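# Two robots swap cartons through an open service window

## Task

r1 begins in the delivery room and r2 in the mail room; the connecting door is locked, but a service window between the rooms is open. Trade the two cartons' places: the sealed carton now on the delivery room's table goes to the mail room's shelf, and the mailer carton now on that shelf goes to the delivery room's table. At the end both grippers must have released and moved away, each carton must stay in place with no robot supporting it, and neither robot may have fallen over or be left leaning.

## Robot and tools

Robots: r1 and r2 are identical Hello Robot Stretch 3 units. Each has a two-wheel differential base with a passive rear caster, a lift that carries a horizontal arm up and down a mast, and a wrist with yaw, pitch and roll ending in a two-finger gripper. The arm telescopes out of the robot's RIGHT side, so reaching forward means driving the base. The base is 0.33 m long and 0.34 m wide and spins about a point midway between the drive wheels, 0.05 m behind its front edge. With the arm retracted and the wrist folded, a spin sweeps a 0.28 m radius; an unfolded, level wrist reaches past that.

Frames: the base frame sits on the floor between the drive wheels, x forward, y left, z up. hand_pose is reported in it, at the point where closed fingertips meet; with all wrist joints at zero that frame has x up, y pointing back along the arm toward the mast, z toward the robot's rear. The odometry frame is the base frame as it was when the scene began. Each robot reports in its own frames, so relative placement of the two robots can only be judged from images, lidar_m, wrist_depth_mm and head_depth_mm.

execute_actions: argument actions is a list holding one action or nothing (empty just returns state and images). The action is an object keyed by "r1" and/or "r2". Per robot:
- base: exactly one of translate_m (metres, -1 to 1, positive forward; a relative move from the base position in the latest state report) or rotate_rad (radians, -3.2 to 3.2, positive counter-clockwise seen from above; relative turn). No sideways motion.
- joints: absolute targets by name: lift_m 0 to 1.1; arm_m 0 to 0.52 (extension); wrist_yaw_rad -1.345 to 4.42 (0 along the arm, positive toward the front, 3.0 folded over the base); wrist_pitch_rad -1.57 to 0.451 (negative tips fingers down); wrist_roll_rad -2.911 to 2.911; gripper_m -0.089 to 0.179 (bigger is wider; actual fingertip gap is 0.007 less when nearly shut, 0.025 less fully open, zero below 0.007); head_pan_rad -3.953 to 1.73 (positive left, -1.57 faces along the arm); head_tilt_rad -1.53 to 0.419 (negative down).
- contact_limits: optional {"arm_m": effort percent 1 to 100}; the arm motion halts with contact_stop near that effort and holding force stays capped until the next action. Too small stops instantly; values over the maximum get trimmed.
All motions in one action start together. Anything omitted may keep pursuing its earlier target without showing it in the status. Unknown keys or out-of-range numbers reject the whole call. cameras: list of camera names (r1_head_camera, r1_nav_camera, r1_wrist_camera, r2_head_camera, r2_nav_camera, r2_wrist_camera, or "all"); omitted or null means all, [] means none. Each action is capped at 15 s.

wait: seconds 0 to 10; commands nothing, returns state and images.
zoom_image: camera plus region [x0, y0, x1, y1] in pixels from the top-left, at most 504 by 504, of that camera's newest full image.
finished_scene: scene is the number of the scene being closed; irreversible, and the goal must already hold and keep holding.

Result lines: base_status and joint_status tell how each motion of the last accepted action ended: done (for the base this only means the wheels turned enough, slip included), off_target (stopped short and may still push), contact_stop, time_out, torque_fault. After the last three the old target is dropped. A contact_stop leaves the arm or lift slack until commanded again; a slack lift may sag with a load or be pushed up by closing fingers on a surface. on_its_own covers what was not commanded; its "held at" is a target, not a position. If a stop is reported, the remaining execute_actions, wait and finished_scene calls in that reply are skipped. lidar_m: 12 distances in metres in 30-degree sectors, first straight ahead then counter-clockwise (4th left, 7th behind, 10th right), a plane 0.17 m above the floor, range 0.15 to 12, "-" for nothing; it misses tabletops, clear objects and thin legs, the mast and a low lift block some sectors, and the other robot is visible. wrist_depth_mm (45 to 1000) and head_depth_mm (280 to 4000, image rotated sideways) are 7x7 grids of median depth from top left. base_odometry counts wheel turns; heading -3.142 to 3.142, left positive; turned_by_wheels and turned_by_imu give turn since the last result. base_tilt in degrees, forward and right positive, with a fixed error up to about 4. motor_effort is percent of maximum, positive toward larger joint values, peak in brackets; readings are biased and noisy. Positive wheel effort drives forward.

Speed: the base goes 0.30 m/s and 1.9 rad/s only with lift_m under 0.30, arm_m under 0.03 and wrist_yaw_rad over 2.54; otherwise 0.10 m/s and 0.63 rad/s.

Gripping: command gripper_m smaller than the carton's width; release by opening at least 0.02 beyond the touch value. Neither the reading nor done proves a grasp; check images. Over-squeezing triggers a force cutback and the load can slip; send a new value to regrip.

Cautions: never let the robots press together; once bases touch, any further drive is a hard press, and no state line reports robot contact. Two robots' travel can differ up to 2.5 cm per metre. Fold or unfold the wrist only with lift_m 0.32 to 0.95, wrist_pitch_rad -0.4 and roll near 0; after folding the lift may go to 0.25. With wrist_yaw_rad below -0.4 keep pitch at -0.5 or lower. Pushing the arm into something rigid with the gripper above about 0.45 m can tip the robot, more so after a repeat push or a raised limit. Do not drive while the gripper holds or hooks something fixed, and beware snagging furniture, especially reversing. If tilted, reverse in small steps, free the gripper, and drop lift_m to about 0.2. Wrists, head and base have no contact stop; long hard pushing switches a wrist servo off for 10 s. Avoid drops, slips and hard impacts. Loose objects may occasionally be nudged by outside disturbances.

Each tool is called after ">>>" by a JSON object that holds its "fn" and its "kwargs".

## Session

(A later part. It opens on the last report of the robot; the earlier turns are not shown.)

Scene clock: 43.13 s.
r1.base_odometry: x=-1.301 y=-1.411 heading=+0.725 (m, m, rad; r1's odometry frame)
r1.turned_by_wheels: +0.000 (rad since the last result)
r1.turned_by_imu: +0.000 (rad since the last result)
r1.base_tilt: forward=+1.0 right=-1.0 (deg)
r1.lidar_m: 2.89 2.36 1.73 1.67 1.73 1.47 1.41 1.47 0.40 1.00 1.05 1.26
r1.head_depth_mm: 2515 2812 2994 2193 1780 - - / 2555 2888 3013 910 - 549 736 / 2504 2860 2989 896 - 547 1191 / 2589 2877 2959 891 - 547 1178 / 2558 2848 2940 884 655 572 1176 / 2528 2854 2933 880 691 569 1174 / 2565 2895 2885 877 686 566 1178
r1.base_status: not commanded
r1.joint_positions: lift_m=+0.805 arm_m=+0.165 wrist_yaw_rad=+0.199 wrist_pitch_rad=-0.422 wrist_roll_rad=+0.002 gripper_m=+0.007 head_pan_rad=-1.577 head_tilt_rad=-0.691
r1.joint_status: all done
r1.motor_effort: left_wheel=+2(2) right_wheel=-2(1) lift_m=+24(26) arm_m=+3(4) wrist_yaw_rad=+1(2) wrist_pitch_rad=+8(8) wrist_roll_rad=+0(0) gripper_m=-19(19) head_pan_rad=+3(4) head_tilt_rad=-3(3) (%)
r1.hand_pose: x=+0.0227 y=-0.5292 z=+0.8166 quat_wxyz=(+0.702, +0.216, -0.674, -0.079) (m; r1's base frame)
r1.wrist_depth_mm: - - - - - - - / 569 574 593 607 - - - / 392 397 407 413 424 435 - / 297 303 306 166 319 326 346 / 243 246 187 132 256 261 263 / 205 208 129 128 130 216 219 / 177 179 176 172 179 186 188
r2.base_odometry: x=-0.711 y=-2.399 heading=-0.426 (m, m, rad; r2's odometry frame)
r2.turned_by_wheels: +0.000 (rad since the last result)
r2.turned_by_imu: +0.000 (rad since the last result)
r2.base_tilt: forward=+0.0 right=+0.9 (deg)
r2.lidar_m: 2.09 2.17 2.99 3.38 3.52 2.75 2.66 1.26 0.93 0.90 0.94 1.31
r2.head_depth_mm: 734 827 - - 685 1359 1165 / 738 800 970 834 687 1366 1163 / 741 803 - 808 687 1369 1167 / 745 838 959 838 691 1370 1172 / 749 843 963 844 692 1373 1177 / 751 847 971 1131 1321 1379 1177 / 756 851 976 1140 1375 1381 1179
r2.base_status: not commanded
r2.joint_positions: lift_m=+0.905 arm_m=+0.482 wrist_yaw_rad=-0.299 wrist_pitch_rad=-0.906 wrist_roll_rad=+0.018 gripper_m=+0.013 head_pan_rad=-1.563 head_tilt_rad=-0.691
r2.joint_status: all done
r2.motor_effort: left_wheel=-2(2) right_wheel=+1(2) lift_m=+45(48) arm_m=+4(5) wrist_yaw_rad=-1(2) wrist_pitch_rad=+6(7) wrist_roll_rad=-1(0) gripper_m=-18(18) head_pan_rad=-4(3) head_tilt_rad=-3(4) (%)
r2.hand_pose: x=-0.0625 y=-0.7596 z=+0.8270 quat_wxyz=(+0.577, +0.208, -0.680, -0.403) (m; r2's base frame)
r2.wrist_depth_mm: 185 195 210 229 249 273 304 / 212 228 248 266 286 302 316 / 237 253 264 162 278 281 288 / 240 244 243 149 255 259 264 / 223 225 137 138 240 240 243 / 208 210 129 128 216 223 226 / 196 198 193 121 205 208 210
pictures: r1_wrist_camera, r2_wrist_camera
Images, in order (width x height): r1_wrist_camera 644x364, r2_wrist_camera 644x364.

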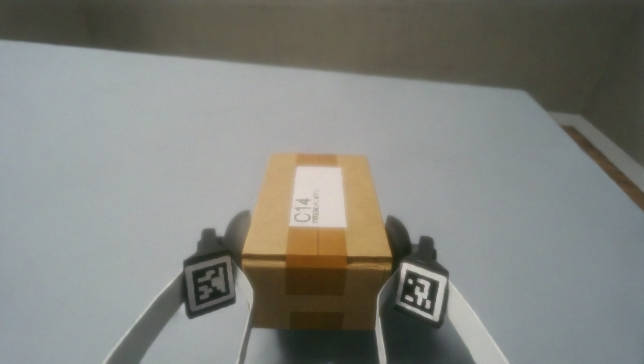

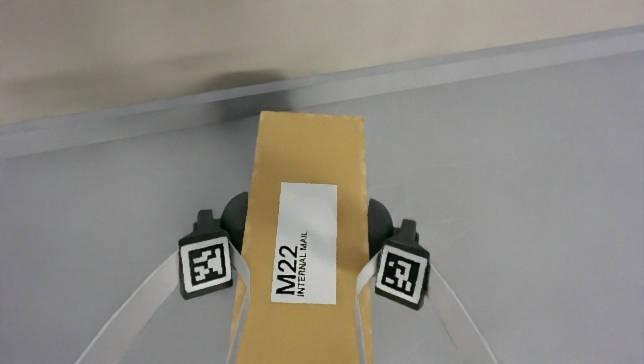

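>>> {"fn": "execute_actions", "kwargs": {"actions": [{"r1":{"base":{"translate_m":0.35},"joints":{"arm_m":0.005,"lift_m":0.82,"wrist_yaw_rad":2.62,"head_pan_rad":-0.3,"head_tilt_rad":-0.5}},"r2":{"base":{"rotate_rad":1.757},"joints":{"arm_m":0,"wrist_yaw_rad":2.62,"wrist_pitch_rad":-0.45,"head_pan_rad":0,"head_tilt_rad":-0.4}}}], "cameras": ["r1_wrist_camera","r2_wrist_camera"]}}

>>> {"fn": "execute_actions", "kwargs": {"actions": [{"r1":{"base":{"translate_m":1.0},"joints":{"lift_m":0.29}},"r2":{"base":{"translate_m":1.0},"joints":{"lift_m":0.29}}}], "cameras": ["r1_head_camera","r2_head_camera","r2_wrist_camera"]}}

Scene clock: 51.00 s.
r1.base_odometry: x=-1.039 y=-1.179 heading=+0.725 (m, m, rad; r1's odometry frame)
r1.turned_by_wheels: +0.000 (rad since the last result)
r1.turned_by_imu: +0.003 (rad since the last result)
r1.base_tilt: forward=+1.0 right=-1.0 (deg)
r1.lidar_m: 2.54 2.35 1.72 1.67 1.74 1.82 1.77 0.64 1.04 1.01 1.05 0.93
r1.head_depth_mm: 2407 2656 2896 3041 884 682 613 / 2377 2637 2796 2917 885 752 1327 / - - 2686 2835 959 1526 1306 / - - 2600 2807 2101 1553 1312 / 2170 - 2538 2655 2093 1607 1311 / 2083 2251 2403 2639 2089 1609 1298 / 2017 2190 2374 2523 2046 1581 1290
r1.base_status: done
r1.joint_positions: lift_m=+0.820 arm_m=+0.005 wrist_yaw_rad=+2.618 wrist_pitch_rad=-0.422 wrist_roll_rad=+0.002 gripper_m=+0.007 head_pan_rad=-0.307 head_tilt_rad=-0.507
r1.joint_status: all done
r1.motor_effort: left_wheel=+2(6) right_wheel=-2(6) lift_m=+24(29) arm_m=-5(5) wrist_yaw_rad=+2(4) wrist_pitch_rad=+8(8) wrist_roll_rad=+0(0) gripper_m=-19(19) head_pan_rad=+4(45) head_tilt_rad=+2(12) (%)
r1.hand_pose: x=+0.0907 y=+0.0436 z=+0.8316 quat_wxyz=(+0.322, +0.707, -0.036, +0.629) (m; r1's base frame)
r1.wrist_depth_mm: - - - - - - - / - - - - - - - / - - - - - - - / - - - 165 - - - / - - - 132 - - - / - - 129 128 129 - - / - 944 926 912 945 - -
r2.base_odometry: x=-0.711 y=-2.399 heading=+1.331 (m, m, rad; r2's odometry frame)
r2.turned_by_wheels: +1.757 (rad since the last result)
r2.turned_by_imu: +1.765 (rad since the last result)
r2.base_tilt: forward=+0.1 right=+0.8 (deg)
r2.lidar_m: 3.39 3.20 2.67 2.04 1.09 0.91 0.90 1.01 1.64 2.08 2.34 3.40
r2.head_depth_mm: 2804 3011 3247 3405 2289 1719 1364 / 2833 3134 3322 3416 2258 1718 1372 / 2859 - 3402 3395 2277 1721 1375 / 2941 - 3510 3420 2304 1714 1377 / 3032 3345 3627 3456 2287 1727 1372 / 3098 3419 3687 3398 2288 1726 1380 / 3241 3464 3817 3464 2306 1724 1376
r2.base_status: done
r2.joint_positions: lift_m=+0.905 arm_m=+0.000 wrist_yaw_rad=+2.617 wrist_pitch_rad=-0.479 wrist_roll_rad=+0.018 gripper_m=+0.013 head_pan_rad=-0.007 head_tilt_rad=-0.409
r2.joint_status: all done
r2.motor_effort: left_wheel=-2(8) right_wheel=+2(10) lift_m=+44(45) arm_m=-4(12) wrist_yaw_rad=+2(5) wrist_pitch_rad=+12(11) wrist_roll_rad=+0(0) gripper_m=-17(18) head_pan_rad=+4(49) head_tilt_rad=+2(21) (%)
r2.hand_pose: x=+0.0871 y=+0.0419 z=+0.9041 quat_wxyz=(+0.340, +0.712, -0.019, +0.614) (m; r2's base frame)
r2.wrist_depth_mm: - - - - - - - / - - - - - - - / - - - 162 - - - / - - - 149 - - - / - - 137 138 - - - / - - 130 128 - - - / - - 981 120 - - -
pictures: r1_wrist_camera, r2_wrist_camera
Images, in order (width x height): r1_wrist_camera 644x364, r2_wrist_camera 644x364.

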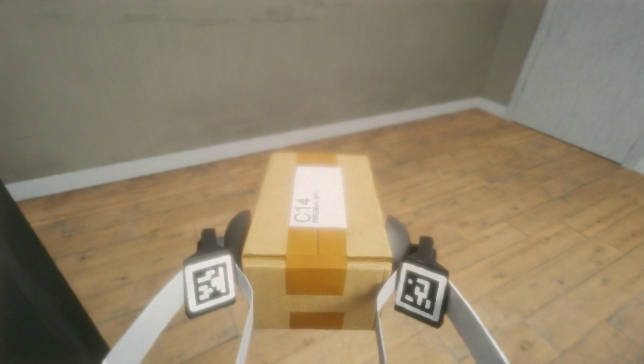

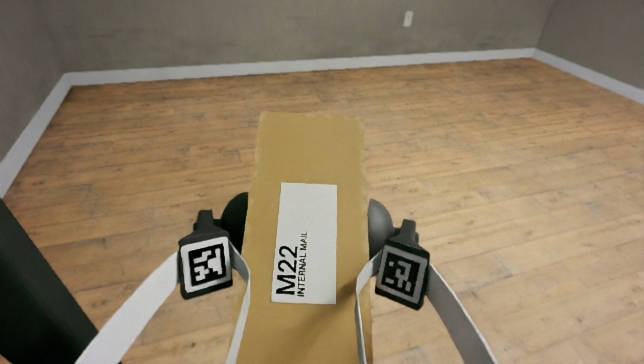

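Scene clock: 59.83 s.
r1.base_odometry: x=-0.291 y=-0.516 heading=+0.725 (m, m, rad; r1's odometry frame)
r1.turned_by_wheels: +0.000 (rad since the last result)
r1.turned_by_imu: +0.004 (rad since the last result)
r1.base_tilt: forward=+1.1 right=-1.0 (deg)
r1.lidar_m: 1.54 1.59 1.72 1.65 1.73 2.39 1.58 1.43 0.38 0.44 2.16 1.60
r1.head_depth_mm: - - 1841 1939 2047 1636 1329 / - - 1766 1850 2012 1631 1330 / - - 1674 1783 1932 1619 1316 / 1344 1450 1583 1728 1866 1621 1315 / 1284 1393 1517 1670 1821 1615 1309 / 1265 1363 1456 1608 1741 1602 1304 / 1220 1314 1418 1536 1699 1589 1298
r1.base_status: done
r1.joint_positions: lift_m=+0.290 arm_m=+0.005 wrist_yaw_rad=+2.619 wrist_pitch_rad=-0.423 wrist_roll_rad=+0.002 gripper_m=+0.007 head_pan_rad=-0.307 head_tilt_rad=-0.507
r1.joint_status: all done
r1.motor_effort: left_wheel=+2(8) right_wheel=-1(8) lift_m=+17(21) arm_m=-5(5) wrist_yaw_rad=+1(2) wrist_pitch_rad=+8(8) wrist_roll_rad=+0(0) gripper_m=-18(18) head_pan_rad=+3(3) head_tilt_rad=+2(1) (%)
r1.hand_pose: x=+0.0905 y=+0.0436 z=+0.3018 quat_wxyz=(+0.322, +0.707, -0.036, +0.629) (m; r1's base frame)
r1.wrist_depth_mm: - - - - - - - / - - - - - - - / 897 924 964 - - - - / 709 712 709 165 748 766 783 / 572 587 347 132 606 612 626 / 500 489 129 127 129 510 519 / - - 407 411 424 439 442
r2.base_odometry: x=-0.473 y=-1.428 heading=+1.331 (m, m, rad; r2's odometry frame)
r2.turned_by_wheels: +0.000 (rad since the last result)
r2.turned_by_imu: +0.000 (rad since the last result)
r2.base_tilt: forward=+0.0 right=+0.9 (deg)
r2.lidar_m: 2.43 2.72 2.47 2.47 2.26 1.89 1.88 2.11 2.30 2.29 2.54 2.43
r2.head_depth_mm: 1977 2146 2294 2470 2292 1719 1371 / 2028 - 2398 2534 2305 1718 1374 / 2068 - 2464 2607 2273 1715 1378 / 2114 - 2524 2666 2286 1727 1375 / 2160 2406 2558 2758 2293 1718 1377 / 2203 2397 2614 2870 2295 1723 1378 / 2277 2447 2653 2884 2309 1735 1381
r2.base_status: done
r2.joint_positions: lift_m=+0.290 arm_m=+0.000 wrist_yaw_rad=+2.617 wrist_pitch_rad=-0.479 wrist_roll_rad=+0.018 gripper_m=+0.013 head_pan_rad=-0.007 head_tilt_rad=-0.408
r2.joint_status: all done
r2.motor_effort: left_wheel=-2(7) right_wheel=+2(8) lift_m=+35(37) arm_m=-4(4) wrist_yaw_rad=+1(2) wrist_pitch_rad=+12(12) wrist_roll_rad=+0(0) gripper_m=-18(17) head_pan_rad=+3(3) head_tilt_rad=+3(3) (%)
r2.hand_pose: x=+0.0870 y=+0.0419 z=+0.2894 quat_wxyz=(+0.340, +0.712, -0.019, +0.614) (m; r2's base frame)
r2.wrist_depth_mm: - - - - - - - / 990 - - - - - - / 761 767 795 162 852 865 920 / 617 632 620 149 684 707 716 / 520 533 137 138 582 581 593 / 466 476 127 128 476 497 502 / - - 119 120 420 433 438
pictures: r1_head_camera (sideways: a quarter turn clockwise sets it upright), r2_head_camera (sideways: a quarter turn clockwise sets it upright), r2_wrist_camera
Images, in order (width x height): r1_head_camera 896x504, r2_head_camera 896x504, r2_wrist_camera 644x364.

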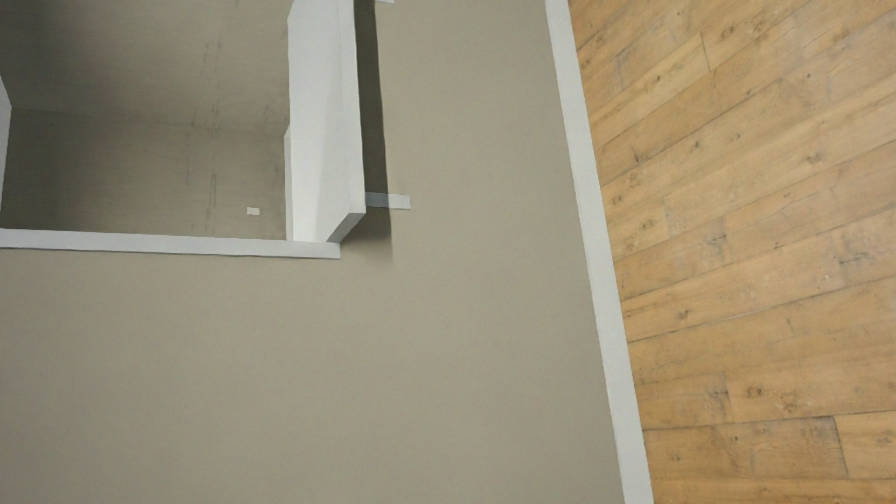

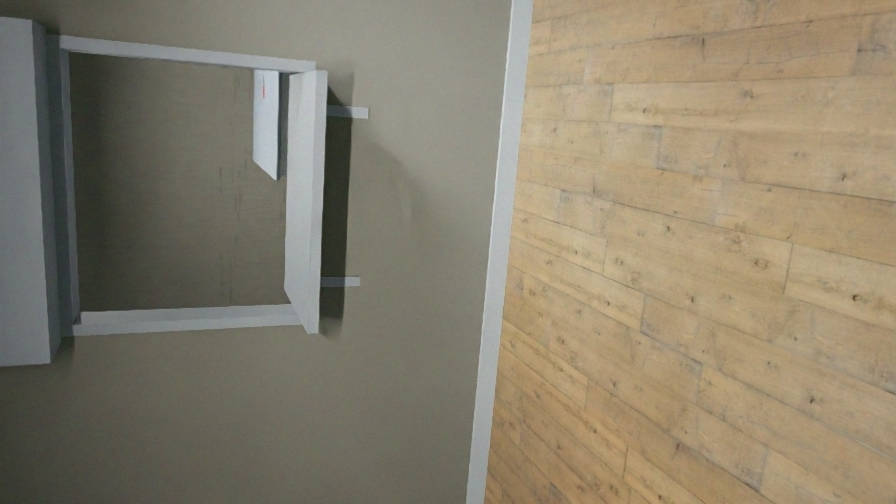

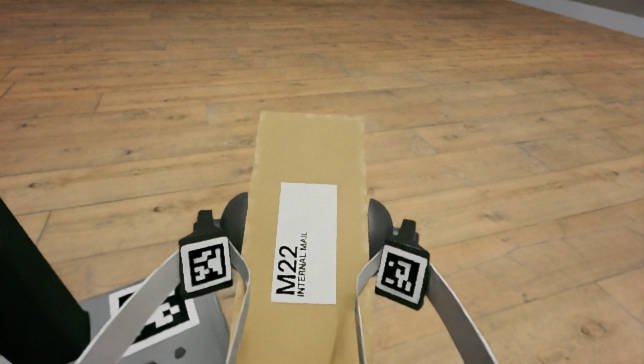

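>>> {"fn": "execute_actions", "kwargs": {"actions": [{"r1":{"base":{"translate_m":0.92}},"r2":{"base":{"translate_m":1.0}}}], "cameras": []}}

>>> {"fn": "execute_actions", "kwargs": {"actions": [{"r1":{"base":{"rotate_rad":1.55},"joints":{"head_pan_rad":-1.57,"head_tilt_rad":-0.6}},"r2":{"base":{"translate_m":0.25}}}], "cameras": []}}

>>> {"fn": "execute_actions", "kwargs": {"actions": [{"r1":{"base":{"translate_m":-0.68},"joints":{"lift_m":0.945}},"r2":{"base":{"translate_m":0.58},"joints":{"lift_m":0.945}}}], "cameras": []}}

>>> {"fn": "execute_actions", "kwargs": {"actions": [{"r1":{"joints":{"lift_m":0.96,"wrist_yaw_rad":0}},"r2":{"base":{"rotate_rad":1.37},"joints":{"lift_m":1.04,"wrist_yaw_rad":0,"head_pan_rad":-1.57,"head_tilt_rad":-0.6}}}], "cameras": ["r1_wrist_camera","r2_wrist_camera","r1_nav_camera","r2_nav_camera"]}}

Scene clock: 67.27 s.
r1.base_odometry: x=+0.398 y=+0.094 heading=+0.725 (m, m, rad; r1's odometry frame)
r1.turned_by_wheels: +0.000 (rad since the last result)
r1.turned_by_imu: +0.004 (rad since the last result)
r1.base_tilt: forward=+1.1 right=-1.0 (deg)
r1.lidar_m: 0.62 0.64 0.86 1.65 1.72 2.37 2.49 1.10 1.48 2.31 0.87 0.64
r1.head_depth_mm: 559 612 671 738 837 956 1116 / 542 589 647 715 800 902 1053 / 526 572 624 689 763 859 988 / 510 553 602 660 734 818 933 / 496 535 580 635 702 785 884 / 483 519 563 614 674 748 842 / 469 504 544 592 649 717 804
r1.base_status: done
r1.joint_positions: lift_m=+0.290 arm_m=+0.005 wrist_yaw_rad=+2.619 wrist_pitch_rad=-0.423 wrist_roll_rad=+0.002 gripper_m=+0.007 head_pan_rad=-0.307 head_tilt_rad=-0.506
r1.joint_status: not commanded
r1.motor_effort: left_wheel=+2(8) right_wheel=-1(8) lift_m=+17(17) arm_m=-4(5) wrist_yaw_rad=+2(1) wrist_pitch_rad=+8(8) wrist_roll_rad=+0(0) gripper_m=-18(19) head_pan_rad=+3(3) head_tilt_rad=+1(1) (%)
r1.hand_pose: x=+0.0905 y=+0.0436 z=+0.3018 quat_wxyz=(+0.322, +0.707, -0.036, +0.629) (m; r1's base frame)
r1.wrist_depth_mm: - - - - 710 546 445 / - - - - 732 571 456 / 910 921 925 - 771 596 475 / 710 709 709 165 732 611 488 / 565 589 343 132 597 593 503 / 503 494 130 128 129 523 493 / - - 411 406 425 438 441
r2.base_odometry: x=-0.235 y=-0.457 heading=+1.331 (m, m, rad; r2's odometry frame)
r2.turned_by_wheels: +0.000 (rad since the last result)
r2.turned_by_imu: +0.000 (rad since the last result)
r2.base_tilt: forward=+0.1 right=+0.8 (deg)
r2.lidar_m: 1.45 1.63 2.27 2.26 2.55 2.86 2.85 2.99 2.47 2.46 1.75 1.46
r2.head_depth_mm: - - 3128 1451 1576 1654 1366 / - - 3170 1488 1617 1707 1372 / - - - 1525 1667 1716 1374 / - - - 1566 1712 1725 1380 / - - - 1622 1764 1733 1382 / 1313 1408 1519 1667 1835 1722 1373 / 1336 1443 1567 1712 1881 1730 1383
r2.base_status: done
r2.joint_positions: lift_m=+0.290 arm_m=+0.000 wrist_yaw_rad=+2.617 wrist_pitch_rad=-0.479 wrist_roll_rad=+0.018 gripper_m=+0.013 head_pan_rad=-0.007 head_tilt_rad=-0.407
r2.joint_status: not commanded
r2.motor_effort: left_wheel=-2(7) right_wheel=+1(10) lift_m=+34(34) arm_m=-4(4) wrist_yaw_rad=+2(2) wrist_pitch_rad=+12(12) wrist_roll_rad=+0(0) gripper_m=-18(18) head_pan_rad=+3(3) head_tilt_rad=+2(3) (%)
r2.hand_pose: x=+0.0870 y=+0.0420 z=+0.2894 quat_wxyz=(+0.340, +0.712, -0.019, +0.614) (m; r2's base frame)
r2.wrist_depth_mm: - - - - - - - / 987 - - - - - - / 763 792 793 162 856 884 905 / 621 630 620 149 680 696 716 / 532 534 137 138 589 582 588 / 468 471 127 128 475 492 498 / - - 119 120 423 433 436
pictures: none
No camera images: the call's "cameras" was empty. Leave "cameras" out to get every camera's image.

Scene clock: 69.87 s.
r1.base_odometry: x=+0.398 y=+0.094 heading=+2.275 (m, m, rad; r1's odometry frame)
r1.turned_by_wheels: +1.550 (rad since the last result)
r1.turned_by_imu: +1.530 (rad since the last result)
r1.base_tilt: forward=+1.1 right=-1.1 (deg)
r1.lidar_m: 1.65 1.71 2.34 2.49 1.46 1.46 2.47 0.88 0.64 0.62 0.64 0.85
r1.head_depth_mm: 489 536 592 661 749 862 1022 / 489 535 590 662 749 861 1017 / 489 538 593 661 747 867 1020 / 489 536 593 663 749 869 1026 / 489 536 592 664 753 866 1027 / 490 537 596 664 750 870 1028 / 489 537 593 662 753 869 1025
r1.base_status: done
r1.joint_positions: lift_m=+0.290 arm_m=+0.005 wrist_yaw_rad=+2.619 wrist_pitch_rad=-0.423 wrist_roll_rad=+0.002 gripper_m=+0.007 head_pan_rad=-1.563 head_tilt_rad=-0.593
r1.joint_status: all done
r1.motor_effort: left_wheel=+0(4) right_wheel=+2(14) lift_m=+17(18) arm_m=-5(5) wrist_yaw_rad=+0(1) wrist_pitch_rad=+8(8) wrist_roll_rad=+0(0) gripper_m=-19(19) head_pan_rad=-3(44) head_tilt_rad=-3(9) (%)
r1.hand_pose: x=+0.0905 y=+0.0436 z=+0.3018 quat_wxyz=(+0.322, +0.707, -0.036, +0.629) (m; r1's base frame)
r1.wrist_depth_mm: - - - - - - - / - - - - - - - / 907 943 930 - - - - / 710 722 733 166 764 770 783 / 584 581 345 132 606 618 624 / 500 497 130 128 130 521 524 / - - 409 409 422 443 443
r2.base_odometry: x=-0.176 y=-0.214 heading=+1.331 (m, m, rad; r2's odometry frame)
r2.turned_by_wheels: +0.000 (rad since the last result)
r2.turned_by_imu: +0.000 (rad since the last result)
r2.base_tilt: forward=+0.0 right=+0.8 (deg)
r2.lidar_m: 1.21 1.36 2.21 2.21 2.48 3.10 3.08 3.04 2.53 2.51 1.45 1.21
r2.head_depth_mm: - - 3728 1118 1298 1420 1372 / - - 3802 1215 1336 1465 1377 / - - - 1214 1369 1507 1376 / - - - 1216 1412 1555 1373 / - - - 1329 1464 1595 1377 / 1122 1191 1272 1346 1515 1625 1379 / 1098 1192 1299 1414 1561 1664 1382
r2.base_status: done
r2.joint_positions: lift_m=+0.290 arm_m=+0.000 wrist_yaw_rad=+2.617 wrist_pitch_rad=-0.479 wrist_roll_rad=+0.018 gripper_m=+0.013 head_pan_rad=-0.007 head_tilt_rad=-0.407
r2.joint_status: not commanded
r2.motor_effort: left_wheel=-2(5) right_wheel=+1(10) lift_m=+35(34) arm_m=-4(4) wrist_yaw_rad=+1(2) wrist_pitch_rad=+12(12) wrist_roll_rad=-1(0) gripper_m=-18(18) head_pan_rad=+3(3) head_tilt_rad=+3(2) (%)
r2.hand_pose: x=+0.0870 y=+0.0420 z=+0.2894 quat_wxyz=(+0.340, +0.712, -0.019, +0.614) (m; r2's base frame)
r2.wrist_depth_mm: - - - - - - - / 988 - - - - - - / 762 782 798 162 841 879 912 / 616 632 623 149 667 695 713 / 521 531 137 138 581 573 589 / 465 469 127 128 468 494 501 / - - 119 120 420 436 436
pictures: none
No camera images: the call's "cameras" was empty. Leave "cameras" out to get every camera's image.

Scene clock: 77.57 s.
r1.base_odometry: x=+0.838 y=-0.424 heading=+2.275 (m, m, rad; r1's odometry frame)
r1.turned_by_wheels: +0.000 (rad since the last result)
r1.turned_by_imu: +0.001 (rad since the last result)
r1.base_tilt: forward=+1.1 right=-1.1 (deg)
r1.lidar_m: 2.33 2.41 1.07 1.06 1.08 2.52 2.42 0.89 0.65 0.62 0.64 0.88
r1.head_depth_mm: 1171 1375 3485 792 608 - - / - - 3384 788 584 - - / - - 3887 783 582 - - / - - 3834 775 577 - - / - - 3744 771 573 - - / - - 743 695 570 854 1066 / 495 541 588 668 743 874 1031
r1.base_status: done
r1.joint_positions: lift_m=+0.945 arm_m=+0.005 wrist_yaw_rad=+2.619 wrist_pitch_rad=-0.423 wrist_roll_rad=+0.002 gripper_m=+0.007 head_pan_rad=-1.563 head_tilt_rad=-0.593
r1.joint_status: all done
r1.motor_effort: left_wheel=+1(6) right_wheel=+2(7) lift_m=+24(25) arm_m=-5(5) wrist_yaw_rad=+1(1) wrist_pitch_rad=+9(9) wrist_roll_rad=+0(0) gripper_m=-19(19) head_pan_rad=-3(3) head_tilt_rad=-2(2) (%)
r1.hand_pose: x=+0.0905 y=+0.0436 z=+0.9564 quat_wxyz=(+0.322, +0.707, -0.035, +0.629) (m; r1's base frame)
r1.wrist_depth_mm: - - - - - - - / - - - - - - - / 874 - - - - - - / - - - 166 - - - / - - - 132 - - - / - - 129 128 129 - - / - - - - - - -
r2.base_odometry: x=-0.038 y=+0.349 heading=+1.331 (m, m, rad; r2's odometry frame)
r2.turned_by_wheels: +0.000 (rad since the last result)
r2.turned_by_imu: +0.000 (rad since the last result)
r2.base_tilt: forward=+0.1 right=+0.8 (deg)
r2.lidar_m: 0.64 0.72 1.18 2.10 2.35 3.66 3.65 3.18 2.64 1.44 0.77 0.64
r2.head_depth_mm: - - 2725 1487 698 527 796 / - - - 2512 701 528 827 / - - - 3429 703 528 856 / - - - 1048 703 529 889 / - - - 1052 704 548 922 / - - - 3451 705 571 965 / 3603 727 746 769 706 572 1006
r2.base_status: done
r2.joint_positions: lift_m=+0.945 arm_m=+0.000 wrist_yaw_rad=+2.618 wrist_pitch_rad=-0.479 wrist_roll_rad=+0.018 gripper_m=+0.013 head_pan_rad=-0.007 head_tilt_rad=-0.407
r2.joint_status: all done
r2.motor_effort: left_wheel=-2(6) right_wheel=+0(8) lift_m=+45(47) arm_m=-4(4) wrist_yaw_rad=+2(1) wrist_pitch_rad=+12(12) wrist_roll_rad=-1(0) gripper_m=-18(18) head_pan_rad=+3(4) head_tilt_rad=+2(2) (%)
r2.hand_pose: x=+0.0870 y=+0.0420 z=+0.9441 quat_wxyz=(+0.340, +0.712, -0.019, +0.614) (m; r2's base frame)
r2.wrist_depth_mm: - - - - 963 684 622 / - - - - - 497 519 / - - - 162 - 661 381 / - - - 149 - 739 357 / - - 137 138 - 758 569 / - - 129 128 - 776 582 / - - - 121 - 776 597
pictures: none
No camera images: the call's "cameras" was empty. Leave "cameras" out to get every camera's image.

Scene clock: 80.70 s.
r1.base_odometry: x=+0.838 y=-0.424 heading=+2.275 (m, m, rad; r1's odometry frame)
r1.turned_by_wheels: +0.000 (rad since the last result)
r1.turned_by_imu: +0.001 (rad since the last result)
r1.base_tilt: forward=+1.1 right=-1.0 (deg)
r1.lidar_m: 2.33 2.42 1.07 1.06 1.08 2.52 2.42 0.89 0.65 0.62 0.64 0.88
r1.head_depth_mm: - - 3743 795 647 - - / 1239 1343 3565 785 596 - - / - - 3607 783 639 - - / - - 3771 775 622 - 1055 / - - 3791 770 583 872 1029 / - - 741 697 569 873 1037 / 496 540 587 667 743 872 1033
r1.base_status: not commanded
r1.joint_positions: lift_m=+0.960 arm_m=+0.005 wrist_yaw_rad=+0.002 wrist_pitch_rad=-0.423 wrist_roll_rad=+0.002 gripper_m=+0.007 head_pan_rad=-1.563 head_tilt_rad=-0.593
r1.joint_status: all done
r1.motor_effort: left_wheel=+0(1) right_wheel=+2(2) lift_m=+24(24) arm_m=-4(5) wrist_yaw_rad=-3(5) wrist_pitch_rad=+9(8) wrist_roll_rad=+0(0) gripper_m=-18(18) head_pan_rad=-3(3) head_tilt_rad=-2(2) (%)
r1.hand_pose: x=-0.0210 y=-0.3741 z=+0.9714 quat_wxyz=(+0.691, +0.149, -0.692, -0.148) (m; r1's base frame)
r1.wrist_depth_mm: 334 334 - - - - - / 366 361 655 690 - - - / 397 396 442 457 464 475 484 / 442 425 339 165 350 357 357 / 502 269 197 132 281 285 289 / 547 232 129 128 130 238 241 / 688 667 662 647 637 631 240
r2.base_odometry: x=-0.038 y=+0.349 heading=+2.701 (m, m, rad; r2's odometry frame)
r2.turned_by_wheels: +1.370 (rad since the last result)
r2.turned_by_imu: +1.376 (rad since the last result)
r2.base_tilt: forward=+0.0 right=+0.8 (deg)
r2.lidar_m: 2.10 2.18 2.98 3.64 3.76 2.73 2.39 0.91 0.67 0.64 0.67 0.91
r2.head_depth_mm: - 1107 967 - - - 1159 / 1251 2265 3687 - - - - / - 2915 3961 - - - - / - - 3490 737 578 984 1168 / - - 3457 722 569 987 1168 / - - 3497 723 571 992 1175 / - - 3516 725 572 1000 1173
r2.base_status: done
r2.joint_positions: lift_m=+1.040 arm_m=+0.000 wrist_yaw_rad=+0.003 wrist_pitch_rad=-0.479 wrist_roll_rad=+0.018 gripper_m=+0.013 head_pan_rad=-1.563 head_tilt_rad=-0.593
r2.joint_status: all done
r2.motor_effort: left_wheel=-2(5) right_wheel=+1(6) lift_m=+45(48) arm_m=-4(4) wrist_yaw_rad=-3(1) wrist_pitch_rad=+12(12) wrist_roll_rad=+0(1) gripper_m=-18(18) head_pan_rad=-4(47) head_tilt_rad=-3(17) (%)
r2.hand_pose: x=-0.0208 y=-0.3617 z=+1.0391 quat_wxyz=(+0.681, +0.167, -0.692, -0.168) (m; r2's base frame)
r2.wrist_depth_mm: - - - - - - - / 561 654 669 691 723 - - / 482 498 509 162 546 570 525 / 396 402 399 149 436 449 459 / 332 341 137 138 373 373 381 / 297 302 130 128 304 315 322 / 813 789 313 120 803 784 774
pictures: r1_nav_camera (sideways: a quarter turn counterclockwise sets it upright), r1_wrist_camera, r2_nav_camera (sideways: a quarter turn counterclockwise sets it upright), r2_wrist_camera
Images, in order (width x height): r1_nav_camera 672x504, r1_wrist_camera 644x364, r2_nav_camera 672x504, r2_wrist_camera 644x364.

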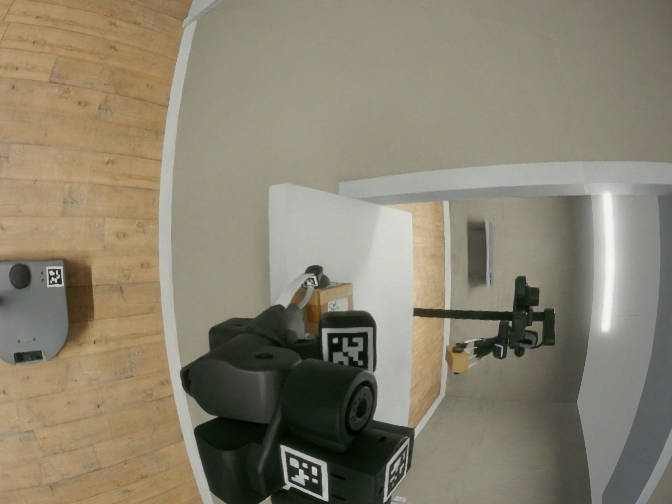

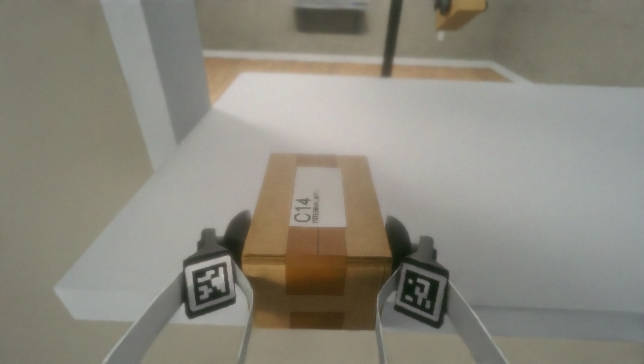

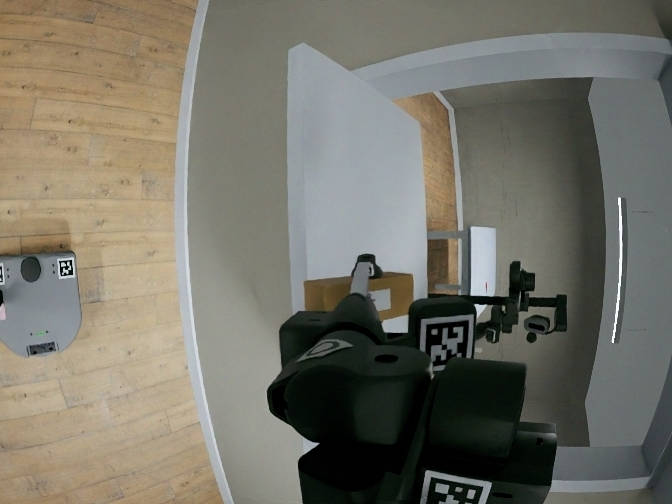

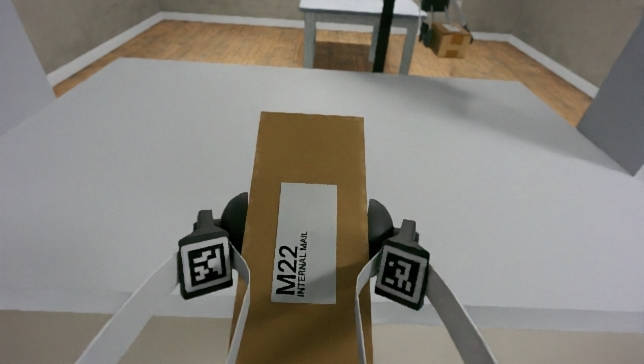

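>>> {"fn": "execute_actions", "kwargs": {"actions": [{"r1":{"base":{"translate_m":-0.05},"joints":{"lift_m":0.925,"arm_m":0.32}},"r2":{"base":{"translate_m":0.12},"joints":{"lift_m":1.025,"wrist_pitch_rad":-0.89,"arm_m":0.42}}}], "cameras": ["r1_wrist_camera","r2_wrist_camera","r1_nav_camera"]}}

Scene clock: 87.60 s.
r1.base_odometry: x=+0.870 y=-0.462 heading=+2.275 (m, m, rad; r1's odometry frame)
r1.turned_by_wheels: +0.000 (rad since the last result)
r1.turned_by_imu: +0.002 (rad since the last result)
r1.base_tilt: forward=+1.1 right=-1.0 (deg)
r1.lidar_m: 2.36 2.47 1.07 1.19 1.07 2.46 2.37 0.89 0.65 0.62 0.65 0.88
r1.head_depth_mm: 1177 - - - - 869 1030 / 1252 - - 700 583 868 1027 / - - - - 581 875 1032 / - - - 737 577 870 1034 / - - 3695 770 573 874 1039 / - - 3723 764 570 870 1032 / - 620 633 680 567 874 1036
r1.base_status: done
r1.joint_positions: lift_m=+0.925 arm_m=+0.320 wrist_yaw_rad=+0.000 wrist_pitch_rad=-0.423 wrist_roll_rad=+0.002 gripper_m=+0.007 head_pan_rad=-1.563 head_tilt_rad=-0.593
r1.joint_status: all done
r1.motor_effort: left_wheel=+0(2) right_wheel=+3(5) lift_m=+18(20) arm_m=+4(6) wrist_yaw_rad=+0(3) wrist_pitch_rad=+9(8) wrist_roll_rad=+0(0) gripper_m=-18(18) head_pan_rad=-3(3) head_tilt_rad=-3(2) (%)
r1.hand_pose: x=-0.0214 y=-0.6885 z=+0.9368 quat_wxyz=(+0.691, +0.149, -0.692, -0.149) (m; r1's base frame)
r1.wrist_depth_mm: - - - - - - - / - - - - - - - / - 357 362 375 376 394 396 / 284 272 274 165 284 295 297 / 218 222 174 132 230 233 236 / 184 186 129 127 130 194 197 / 159 161 157 153 160 167 168
r2.base_odometry: x=-0.146 y=+0.401 heading=+2.700 (m, m, rad; r2's odometry frame)
r2.turned_by_wheels: +0.000 (rad since the last result)
r2.turned_by_imu: -0.001 (rad since the last result)
r2.base_tilt: forward=+0.0 right=+0.9 (deg)
r2.lidar_m: 1.98 2.05 2.82 3.64 3.79 2.85 2.45 0.91 0.67 0.64 0.67 0.92
r2.head_depth_mm: 1279 - 1693 710 562 967 1145 / - - 1481 714 564 973 1156 / - - 974 686 566 979 1156 / - - 3491 691 567 980 1168 / - - 3489 719 568 989 1167 / - - 3529 722 569 994 1168 / - - 2936 712 571 1003 1173
r2.base_status: done
r2.joint_positions: lift_m=+1.025 arm_m=+0.420 wrist_yaw_rad=+0.002 wrist_pitch_rad=-0.906 wrist_roll_rad=+0.018 gripper_m=+0.013 head_pan_rad=-1.563 head_tilt_rad=-0.593
r2.joint_status: all done
r2.motor_effort: left_wheel=-2(3) right_wheel=+1(6) lift_m=+34(39) arm_m=+4(2) wrist_yaw_rad=-2(3) wrist_pitch_rad=+7(11) wrist_roll_rad=+0(0) gripper_m=-18(18) head_pan_rad=-4(4) head_tilt_rad=-3(4) (%)
r2.hand_pose: x=-0.0214 y=-0.7038 z=+0.9473 quat_wxyz=(+0.631, +0.307, -0.641, -0.312) (m; r2's base frame)
r2.wrist_depth_mm: 288 291 299 305 310 317 323 / 261 265 271 276 279 286 291 / 240 243 245 162 256 260 266 / 221 224 224 149 235 239 240 / 205 209 137 138 219 221 223 / 192 194 130 128 200 204 208 / 181 182 179 120 188 192 194
pictures: r1_nav_camera (sideways: a quarter turn counterclockwise sets it upright), r1_wrist_camera, r2_wrist_camera
Images, in order (width x height): r1_nav_camera 672x504, r1_wrist_camera 644x364, r2_wrist_camera 644x364.

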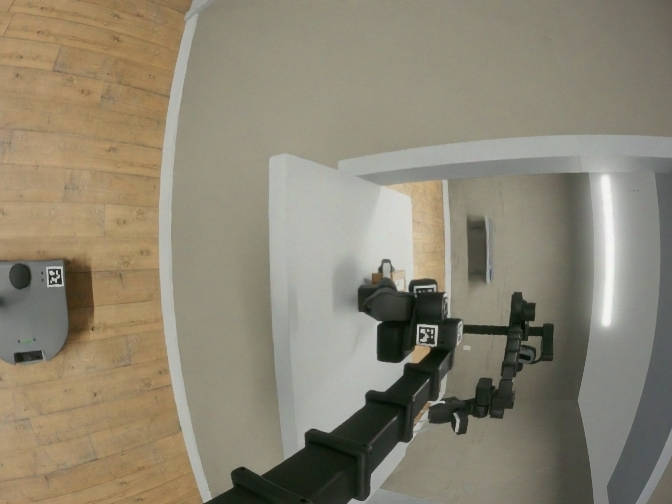

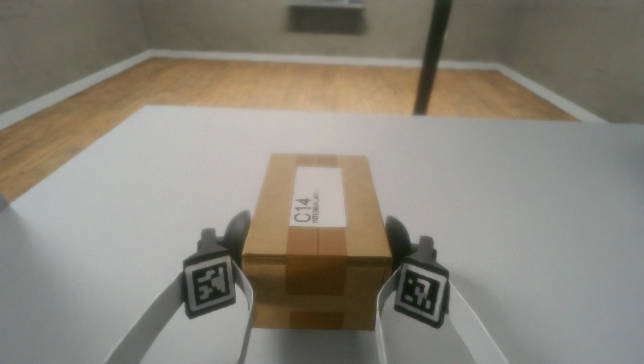

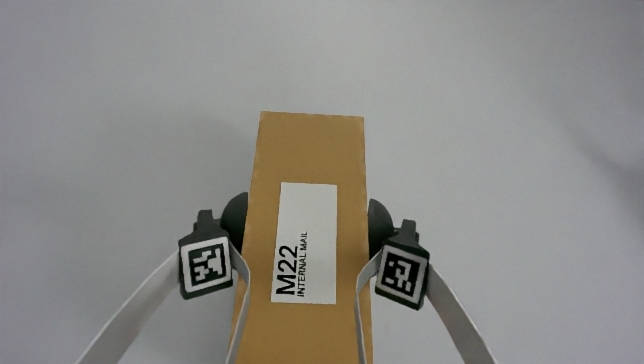

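>>> {"fn": "execute_actions", "kwargs": {"actions": [{"r1":{"joints":{"lift_m":0.908}},"r2":{"joints":{"lift_m":1.004}}}], "cameras": []}}

>>> {"fn": "execute_actions", "kwargs": {"actions": [{"r1":{"joints":{"gripper_m":0.13}},"r2":{"joints":{"gripper_m":0.13}}}], "cameras": []}}

>>> {"fn": "execute_actions", "kwargs": {"actions": [{"r1":{"joints":{"lift_m":1.02,"arm_m":0.22}},"r2":{"joints":{"lift_m":1.02,"arm_m":0.27}}}], "cameras": ["r2_wrist_camera"]}}

>>> {"fn": "execute_actions", "kwargs": {"actions": [{"r1":{"base":{"translate_m":-0.37},"joints":{"wrist_pitch_rad":-0.89,"arm_m":0.26}},"r2":{"base":{"translate_m":-0.37}}}], "cameras": ["r1_wrist_camera","r2_wrist_camera"]}}

Scene clock: 90.13 s.
r1.base_odometry: x=+0.870 y=-0.462 heading=+2.275 (m, m, rad; r1's odometry frame)
r1.turned_by_wheels: +0.000 (rad since the last result)
r1.turned_by_imu: +0.001 (rad since the last result)
r1.base_tilt: forward=+1.1 right=-1.1 (deg)
r1.lidar_m: 2.35 2.47 1.07 1.19 1.07 2.46 2.37 0.89 0.65 0.62 0.64 0.88
r1.head_depth_mm: 1174 - - 887 - 872 1024 / - - - - 582 870 1024 / - - - - 579 870 1029 / - - 3823 735 576 873 1032 / - - 3856 768 574 875 1033 / - - 3725 765 570 872 1029 / - 619 635 682 568 876 1036
r1.base_status: not commanded
r1.joint_positions: lift_m=+0.908 arm_m=+0.320 wrist_yaw_rad=+0.000 wrist_pitch_rad=-0.422 wrist_roll_rad=+0.002 gripper_m=+0.007 head_pan_rad=-1.563 head_tilt_rad=-0.593
r1.joint_status: all done
r1.motor_effort: left_wheel=+0(1) right_wheel=+2(2) lift_m=+17(14) arm_m=+5(4) wrist_yaw_rad=-1(0) wrist_pitch_rad=+8(8) wrist_roll_rad=+0(0) gripper_m=-18(19) head_pan_rad=-3(3) head_tilt_rad=-3(3) (%)
r1.hand_pose: x=-0.0214 y=-0.6886 z=+0.9200 quat_wxyz=(+0.691, +0.148, -0.692, -0.148) (m; r1's base frame)
r1.wrist_depth_mm: - - - - - - - / - - - - - - - / - 323 329 333 343 351 361 / 241 244 248 164 257 263 265 / 197 198 164 132 206 210 212 / 166 166 129 128 129 174 176 / 142 143 144 142 144 149 150
r2.base_odometry: x=-0.146 y=+0.401 heading=+2.700 (m, m, rad; r2's odometry frame)
r2.turned_by_wheels: +0.000 (rad since the last result)
r2.turned_by_imu: +0.000 (rad since the last result)
r2.base_tilt: forward=+0.0 right=+0.9 (deg)
r2.lidar_m: 1.98 2.05 2.82 3.64 3.79 2.85 2.44 0.91 0.67 0.64 0.67 0.91
r2.head_depth_mm: 1291 - 913 713 562 966 1147 / - - 977 713 564 970 1152 / - - 973 686 566 978 1159 / - - 3501 688 567 983 1170 / - - 3476 720 568 985 1170 / - - 3487 723 570 996 1170 / - - 2928 712 571 999 1172
r2.base_status: not commanded
r2.joint_positions: lift_m=+1.004 arm_m=+0.420 wrist_yaw_rad=+0.002 wrist_pitch_rad=-0.906 wrist_roll_rad=+0.018 gripper_m=+0.013 head_pan_rad=-1.563 head_tilt_rad=-0.593
r2.joint_status: all done
r2.motor_effort: left_wheel=-2(2) right_wheel=+1(0) lift_m=+34(34) arm_m=+4(4) wrist_yaw_rad=-2(1) wrist_pitch_rad=+7(7) wrist_roll_rad=+0(0) gripper_m=-17(19) head_pan_rad=-4(3) head_tilt_rad=-3(3) (%)
r2.hand_pose: x=-0.0214 y=-0.7037 z=+0.9263 quat_wxyz=(+0.631, +0.307, -0.641, -0.312) (m; r2's base frame)
r2.wrist_depth_mm: 258 262 268 273 281 285 292 / 235 238 242 247 253 256 262 / 216 218 223 162 230 234 238 / 199 202 201 149 210 214 219 / 186 187 137 138 198 199 201 / 173 174 130 128 180 184 187 / 162 164 161 120 169 172 174
pictures: none
No camera images: the call's "cameras" was empty. Leave "cameras" out to get every camera's image.

Scene clock: 91.87 s.
r1.base_odometry: x=+0.870 y=-0.462 heading=+2.275 (m, m, rad; r1's odometry frame)
r1.turned_by_wheels: +0.000 (rad since the last result)
r1.turned_by_imu: +0.000 (rad since the last result)
r1.base_tilt: forward=+1.1 right=-1.1 (deg)
r1.lidar_m: 2.36 2.47 1.07 1.19 1.07 2.47 2.38 0.89 0.65 0.62 0.64 0.88
r1.head_depth_mm: 1180 - - 887 - 867 1022 / - - - - 583 869 1031 / - - - - 579 874 1025 / - - 3786 776 574 872 1027 / - - 3792 767 573 874 1035 / - - 3719 762 569 875 1032 / - 622 635 683 566 874 1033
r1.base_status: not commanded
r1.joint_positions: lift_m=+0.908 arm_m=+0.320 wrist_yaw_rad=+0.000 wrist_pitch_rad=-0.419 wrist_roll_rad=+0.002 gripper_m=+0.130 head_pan_rad=-1.563 head_tilt_rad=-0.593
r1.joint_status: all done
r1.motor_effort: left_wheel=+0(0) right_wheel=+2(2) lift_m=+17(17) arm_m=+5(3) wrist_yaw_rad=+0(1) wrist_pitch_rad=+7(8) wrist_roll_rad=+0(0) gripper_m=+0(80) head_pan_rad=-3(3) head_tilt_rad=-3(1) (%)
r1.hand_pose: x=-0.0214 y=-0.6889 z=+0.9206 quat_wxyz=(+0.691, +0.147, -0.692, -0.148) (m; r1's base frame)
r1.wrist_depth_mm: - - - - - - - / - - - - - - - / - 320 330 338 345 354 361 / 249 247 250 166 259 264 269 / 197 206 193 133 208 211 212 / 167 - 161 129 167 178 176 / - 144 145 143 147 145 151
r2.base_odometry: x=-0.146 y=+0.401 heading=+2.700 (m, m, rad; r2's odometry frame)
r2.turned_by_wheels: +0.000 (rad since the last result)
r2.turned_by_imu: +0.000 (rad since the last result)
r2.base_tilt: forward=+0.0 right=+0.9 (deg)
r2.lidar_m: 1.98 2.06 2.81 3.65 3.80 2.85 2.45 0.91 0.67 0.64 0.67 0.92
r2.head_depth_mm: 1288 - 914 712 562 965 1144 / - - 974 713 564 971 1150 / - - 948 687 565 977 1162 / - - 3619 691 567 984 1170 / - - 3499 722 568 987 1168 / - - 3497 722 569 994 1173 / - - 2952 713 571 1006 1176
r2.base_status: not commanded
r2.joint_positions: lift_m=+1.004 arm_m=+0.420 wrist_yaw_rad=+0.002 wrist_pitch_rad=-0.904 wrist_roll_rad=+0.018 gripper_m=+0.130 head_pan_rad=-1.563 head_tilt_rad=-0.593
r2.joint_status: all done
r2.motor_effort: left_wheel=-2(2) right_wheel=+1(1) lift_m=+34(35) arm_m=+4(5) wrist_yaw_rad=-2(2) wrist_pitch_rad=+6(7) wrist_roll_rad=+0(0) gripper_m=+1(82) head_pan_rad=-4(3) head_tilt_rad=-3(3) (%)
r2.hand_pose: x=-0.0214 y=-0.7042 z=+0.9266 quat_wxyz=(+0.631, +0.307, -0.641, -0.311) (m; r2's base frame)
r2.wrist_depth_mm: 258 265 270 274 281 287 293 / 237 239 244 248 254 258 264 / 217 219 223 163 231 235 239 / 199 203 202 150 211 216 218 / 186 - 188 139 196 201 202 / - 173 172 129 181 186 186 / 161 164 161 121 170 171 174
pictures: none
No camera images: the call's "cameras" was empty. Leave "cameras" out to get every camera's image.

Scene clock: 94.23 s.
r1.base_odometry: x=+0.870 y=-0.462 heading=+2.275 (m, m, rad; r1's odometry frame)
r1.turned_by_wheels: +0.000 (rad since the last result)
r1.turned_by_imu: +0.001 (rad since the last result)
r1.base_tilt: forward=+1.1 right=-1.0 (deg)
r1.lidar_m: 2.36 2.46 1.07 1.19 1.07 2.47 2.37 0.89 0.65 0.62 0.65 0.88
r1.head_depth_mm: 1183 879 3330 756 586 867 1034 / 1273 1341 - 734 585 868 1027 / - - - 712 580 868 1025 / - - 3882 706 576 869 1029 / - - 3734 767 572 872 1031 / - - 3719 765 570 868 1030 / - 623 636 682 567 873 1029
r1.base_status: not commanded
r1.joint_positions: lift_m=+1.020 arm_m=+0.220 wrist_yaw_rad=+0.000 wrist_pitch_rad=-0.418 wrist_roll_rad=+0.002 gripper_m=+0.130 head_pan_rad=-1.563 head_tilt_rad=-0.593
r1.joint_status: all done
r1.motor_effort: left_wheel=+1(0) right_wheel=+2(2) lift_m=+24(25) arm_m=-5(7) wrist_yaw_rad=-1(1) wrist_pitch_rad=+7(7) wrist_roll_rad=-1(0) gripper_m=+1(0) head_pan_rad=-3(4) head_tilt_rad=-2(3) (%)
r1.hand_pose: x=-0.0214 y=-0.5896 z=+1.0325 quat_wxyz=(+0.691, +0.147, -0.692, -0.147) (m; r1's base frame)
r1.wrist_depth_mm: - - - - - - 413 / 283 - - - - - 421 / 281 - - - - - - / 285 - 441 449 459 444 457 / 288 352 360 303 374 376 346 / 281 - 299 285 303 314 312 / 258 257 257 261 263 257 268
r2.base_odometry: x=-0.146 y=+0.401 heading=+2.700 (m, m, rad; r2's odometry frame)
r2.turned_by_wheels: +0.000 (rad since the last result)
r2.turned_by_imu: +0.000 (rad since the last result)
r2.base_tilt: forward=+0.0 right=+0.8 (deg)
r2.lidar_m: 1.98 2.06 2.79 3.63 3.79 2.86 2.45 0.91 0.67 0.64 0.67 0.91
r2.head_depth_mm: 1184 - 966 711 564 970 1143 / 1305 - - 713 565 972 1155 / - 3335 - 659 566 978 1161 / - - 3474 687 567 984 1167 / - - 3525 721 568 989 1169 / - - 3518 724 569 997 1171 / - - 2919 710 572 1000 1171
r2.base_status: not commanded
r2.joint_positions: lift_m=+1.020 arm_m=+0.270 wrist_yaw_rad=+0.002 wrist_pitch_rad=-0.903 wrist_roll_rad=+0.018 gripper_m=+0.130 head_pan_rad=-1.563 head_tilt_rad=-0.593
r2.joint_status: all done
r2.motor_effort: left_wheel=-2(2) right_wheel=+1(1) lift_m=+44(47) arm_m=-4(11) wrist_yaw_rad=-2(2) wrist_pitch_rad=+5(6) wrist_roll_rad=+0(0) gripper_m=+1(1) head_pan_rad=-3(4) head_tilt_rad=-3(3) (%)
r2.hand_pose: x=-0.0214 y=-0.5551 z=+0.9425 quat_wxyz=(+0.631, +0.306, -0.641, -0.311) (m; r2's base frame)
r2.wrist_depth_mm: 283 288 293 224 305 312 319 / 258 261 266 202 275 281 287 / 236 239 242 212 250 255 260 / 217 221 224 227 230 234 238 / 201 - 207 210 213 218 220 / 190 187 193 195 197 203 203 / 175 178 181 183 185 186 190
pictures: r2_wrist_camera
Images, in order (width x height): r2_wrist_camera 644x364.

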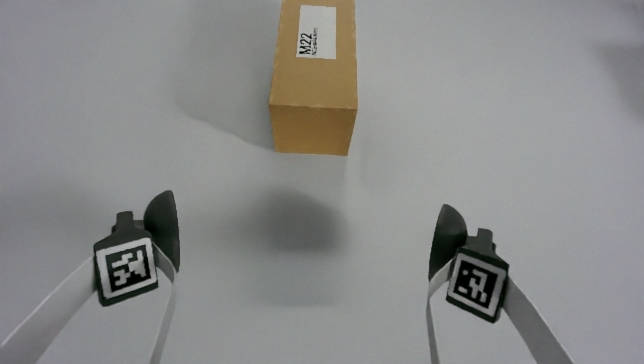

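Scene clock: 98.87 s.
r1.base_odometry: x=+1.110 y=-0.744 heading=+2.275 (m, m, rad; r1's odometry frame)
r1.turned_by_wheels: +0.000 (rad since the last result)
r1.turned_by_imu: +0.002 (rad since the last result)
r1.base_tilt: forward=+1.1 right=-1.0 (deg)
r1.lidar_m: 2.29 2.84 1.22 1.03 2.86 2.08 2.00 0.89 0.65 0.63 0.65 0.88
r1.head_depth_mm: - - 3411 794 586 869 1030 / - - - 769 582 874 1035 / - - - 762 580 873 1037 / - - - 704 574 874 1039 / - - 3807 808 574 875 1036 / - - 3526 765 570 877 1036 / 1233 - 3359 759 568 880 1036
r1.base_status: done
r1.joint_positions: lift_m=+1.020 arm_m=+0.260 wrist_yaw_rad=+0.000 wrist_pitch_rad=-0.896 wrist_roll_rad=+0.002 gripper_m=+0.130 head_pan_rad=-1.563 head_tilt_rad=-0.593
r1.joint_status: all done
r1.motor_effort: left_wheel=+1(3) right_wheel=+2(4) lift_m=+23(24) arm_m=+5(6) wrist_yaw_rad=-1(1) wrist_pitch_rad=+2(6) wrist_roll_rad=+0(0) gripper_m=+0(0) head_pan_rad=-3(3) head_tilt_rad=-3(3) (%)
r1.hand_pose: x=-0.0215 y=-0.5458 z=+0.9433 quat_wxyz=(+0.637, +0.306, -0.638, -0.307) (m; r1's base frame)
r1.wrist_depth_mm: 309 313 316 252 323 325 337 / 278 280 274 221 287 289 294 / 248 251 248 235 258 260 260 / 228 228 230 232 233 235 237 / 209 212 211 213 214 215 217 / 192 - 195 197 197 201 199 / 181 181 182 182 183 181 185
r2.base_odometry: x=+0.188 y=+0.243 heading=+2.700 (m, m, rad; r2's odometry frame)
r2.turned_by_wheels: +0.000 (rad since the last result)
r2.turned_by_imu: +0.000 (rad since the last result)
r2.base_tilt: forward=+0.0 right=+0.9 (deg)
r2.lidar_m: 2.34 2.43 3.33 3.65 3.40 2.48 2.40 0.91 0.67 0.64 0.67 0.91
r2.head_depth_mm: - - 1860 690 562 964 1141 / - - - 715 564 971 1149 / - 3388 - 659 566 974 1162 / - 2965 3490 688 568 982 1167 / - - 2504 721 569 989 1168 / - - 1519 723 571 992 1166 / 1242 - 3512 726 572 1003 1173
r2.base_status: done
r2.joint_positions: lift_m=+1.020 arm_m=+0.270 wrist_yaw_rad=+0.002 wrist_pitch_rad=-0.903 wrist_roll_rad=+0.018 gripper_m=+0.130 head_pan_rad=-1.563 head_tilt_rad=-0.593
r2.joint_status: not commanded
r2.motor_effort: left_wheel=-2(5) right_wheel=+1(6) lift_m=+42(42) arm_m=-4(4) wrist_yaw_rad=-2(2) wrist_pitch_rad=+5(5) wrist_roll_rad=+0(0) gripper_m=-1(0) head_pan_rad=-3(3) head_tilt_rad=-3(3) (%)
r2.hand_pose: x=-0.0214 y=-0.5551 z=+0.9425 quat_wxyz=(+0.631, +0.306, -0.641, -0.311) (m; r2's base frame)
r2.wrist_depth_mm: 283 289 286 235 305 312 258 / 257 261 255 211 276 281 257 / 235 239 238 240 250 254 251 / 218 222 223 226 230 235 241 / 202 - 207 210 213 219 220 / 190 189 194 196 197 202 204 / 175 178 180 183 185 187 191
pictures: r1_wrist_camera, r2_wrist_camera
Images, in order (width x height): r1_wrist_camera 644x364, r2_wrist_camera 644x364.

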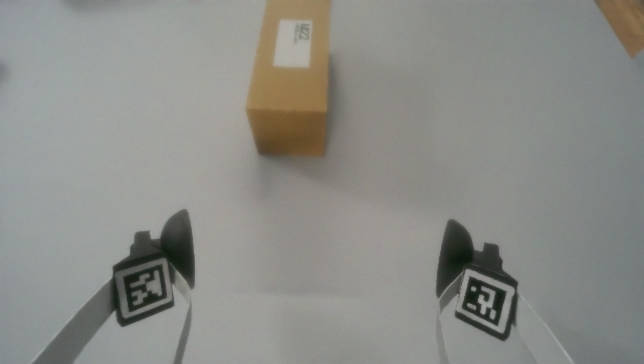

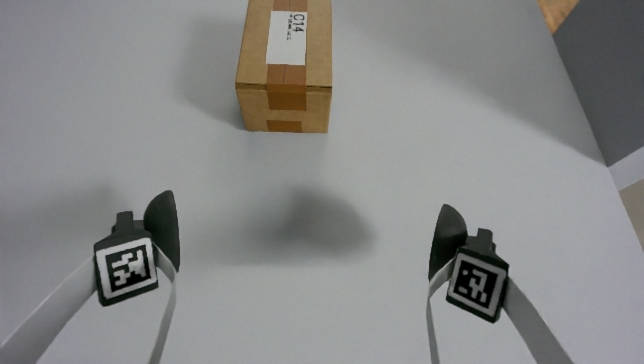

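>>> {"fn": "execute_actions", "kwargs": {"actions": [{"r1":{"base":{"translate_m":0.022},"joints":{"lift_m":1.0,"arm_m":0.415}},"r2":{"base":{"translate_m":0.02},"joints":{"lift_m":1.004,"arm_m":0.415}}}], "cameras": ["r1_wrist_camera","r2_wrist_camera"]}}

Scene clock: 106.07 s.
r1.base_odometry: x=+1.096 y=-0.727 heading=+2.275 (m, m, rad; r1's odometry frame)
r1.turned_by_wheels: +0.000 (rad since the last result)
r1.turned_by_imu: +0.001 (rad since the last result)
r1.base_tilt: forward=+1.1 right=-1.0 (deg)
r1.lidar_m: 2.29 2.83 1.22 1.03 2.89 2.10 2.02 0.89 0.65 0.62 0.65 0.88
r1.head_depth_mm: - - - 792 587 874 1030 / - - 3656 786 584 874 1032 / - - - 744 579 872 1028 / - - - 700 575 875 1037 / - - 3696 768 573 874 1035 / 1198 - 3487 761 568 876 1032 / 1266 - 3463 738 567 877 1043
r1.base_status: done
r1.joint_positions: lift_m=+1.000 arm_m=+0.415 wrist_yaw_rad=+0.000 wrist_pitch_rad=-0.897 wrist_roll_rad=+0.002 gripper_m=+0.130 head_pan_rad=-1.563 head_tilt_rad=-0.593
r1.joint_status: all done
r1.motor_effort: left_wheel=+0(4) right_wheel=+2(9) lift_m=+17(18) arm_m=+4(4) wrist_yaw_rad=+0(1) wrist_pitch_rad=+2(3) wrist_roll_rad=+0(0) gripper_m=+1(0) head_pan_rad=-4(3) head_tilt_rad=-4(3) (%)
r1.hand_pose: x=-0.0215 y=-0.7006 z=+0.9236 quat_wxyz=(+0.637, +0.307, -0.637, -0.307) (m; r1's base frame)
r1.wrist_depth_mm: 282 282 283 287 291 293 296 / 250 249 253 255 258 259 261 / 225 226 228 165 231 234 235 / 205 205 208 150 211 212 213 / 188 192 187 137 194 194 195 / 175 - 173 127 179 180 180 / - 163 159 118 165 164 167
r2.base_odometry: x=+0.170 y=+0.251 heading=+2.700 (m, m, rad; r2's odometry frame)
r2.turned_by_wheels: +0.000 (rad since the last result)
r2.turned_by_imu: -0.001 (rad since the last result)
r2.base_tilt: forward=+0.0 right=+0.9 (deg)
r2.lidar_m: 2.32 2.41 3.30 3.64 3.43 2.50 2.41 0.91 0.67 0.64 0.67 0.92
r2.head_depth_mm: - - 2851 711 563 968 1144 / - - 974 715 564 971 1151 / - - 971 695 566 976 1157 / - 2941 3289 703 567 982 1165 / - - 2494 721 568 991 1170 / 1242 - 1548 722 570 997 1171 / 1265 - 935 716 571 999 1175
r2.base_status: done
r2.joint_positions: lift_m=+1.004 arm_m=+0.415 wrist_yaw_rad=+0.002 wrist_pitch_rad=-0.902 wrist_roll_rad=+0.018 gripper_m=+0.130 head_pan_rad=-1.563 head_tilt_rad=-0.593
r2.joint_status: all done
r2.motor_effort: left_wheel=-2(3) right_wheel=+1(7) lift_m=+34(36) arm_m=+5(2) wrist_yaw_rad=-2(2) wrist_pitch_rad=+5(5) wrist_roll_rad=+0(1) gripper_m=+0(1) head_pan_rad=-4(3) head_tilt_rad=-3(4) (%)
r2.hand_pose: x=-0.0214 y=-0.6995 z=+0.9268 quat_wxyz=(+0.631, +0.306, -0.641, -0.311) (m; r2's base frame)
r2.wrist_depth_mm: 261 265 270 276 282 287 - / 237 239 244 250 254 259 267 / 217 220 224 227 231 235 239 / 200 203 202 153 212 215 219 / 186 - 185 141 196 201 202 / - 173 172 132 180 186 188 / 161 164 125 124 169 172 175
pictures: r1_wrist_camera, r2_wrist_camera
Images, in order (width x height): r1_wrist_camera 644x364, r2_wrist_camera 644x364.

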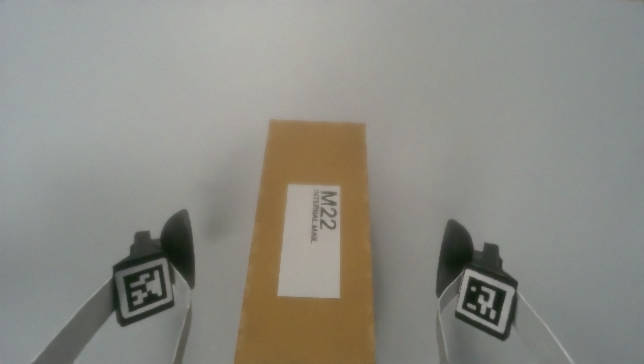

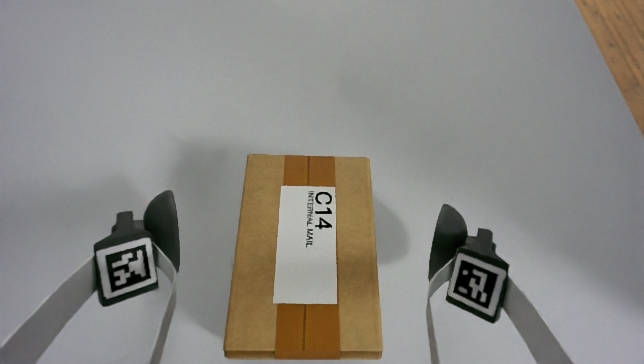

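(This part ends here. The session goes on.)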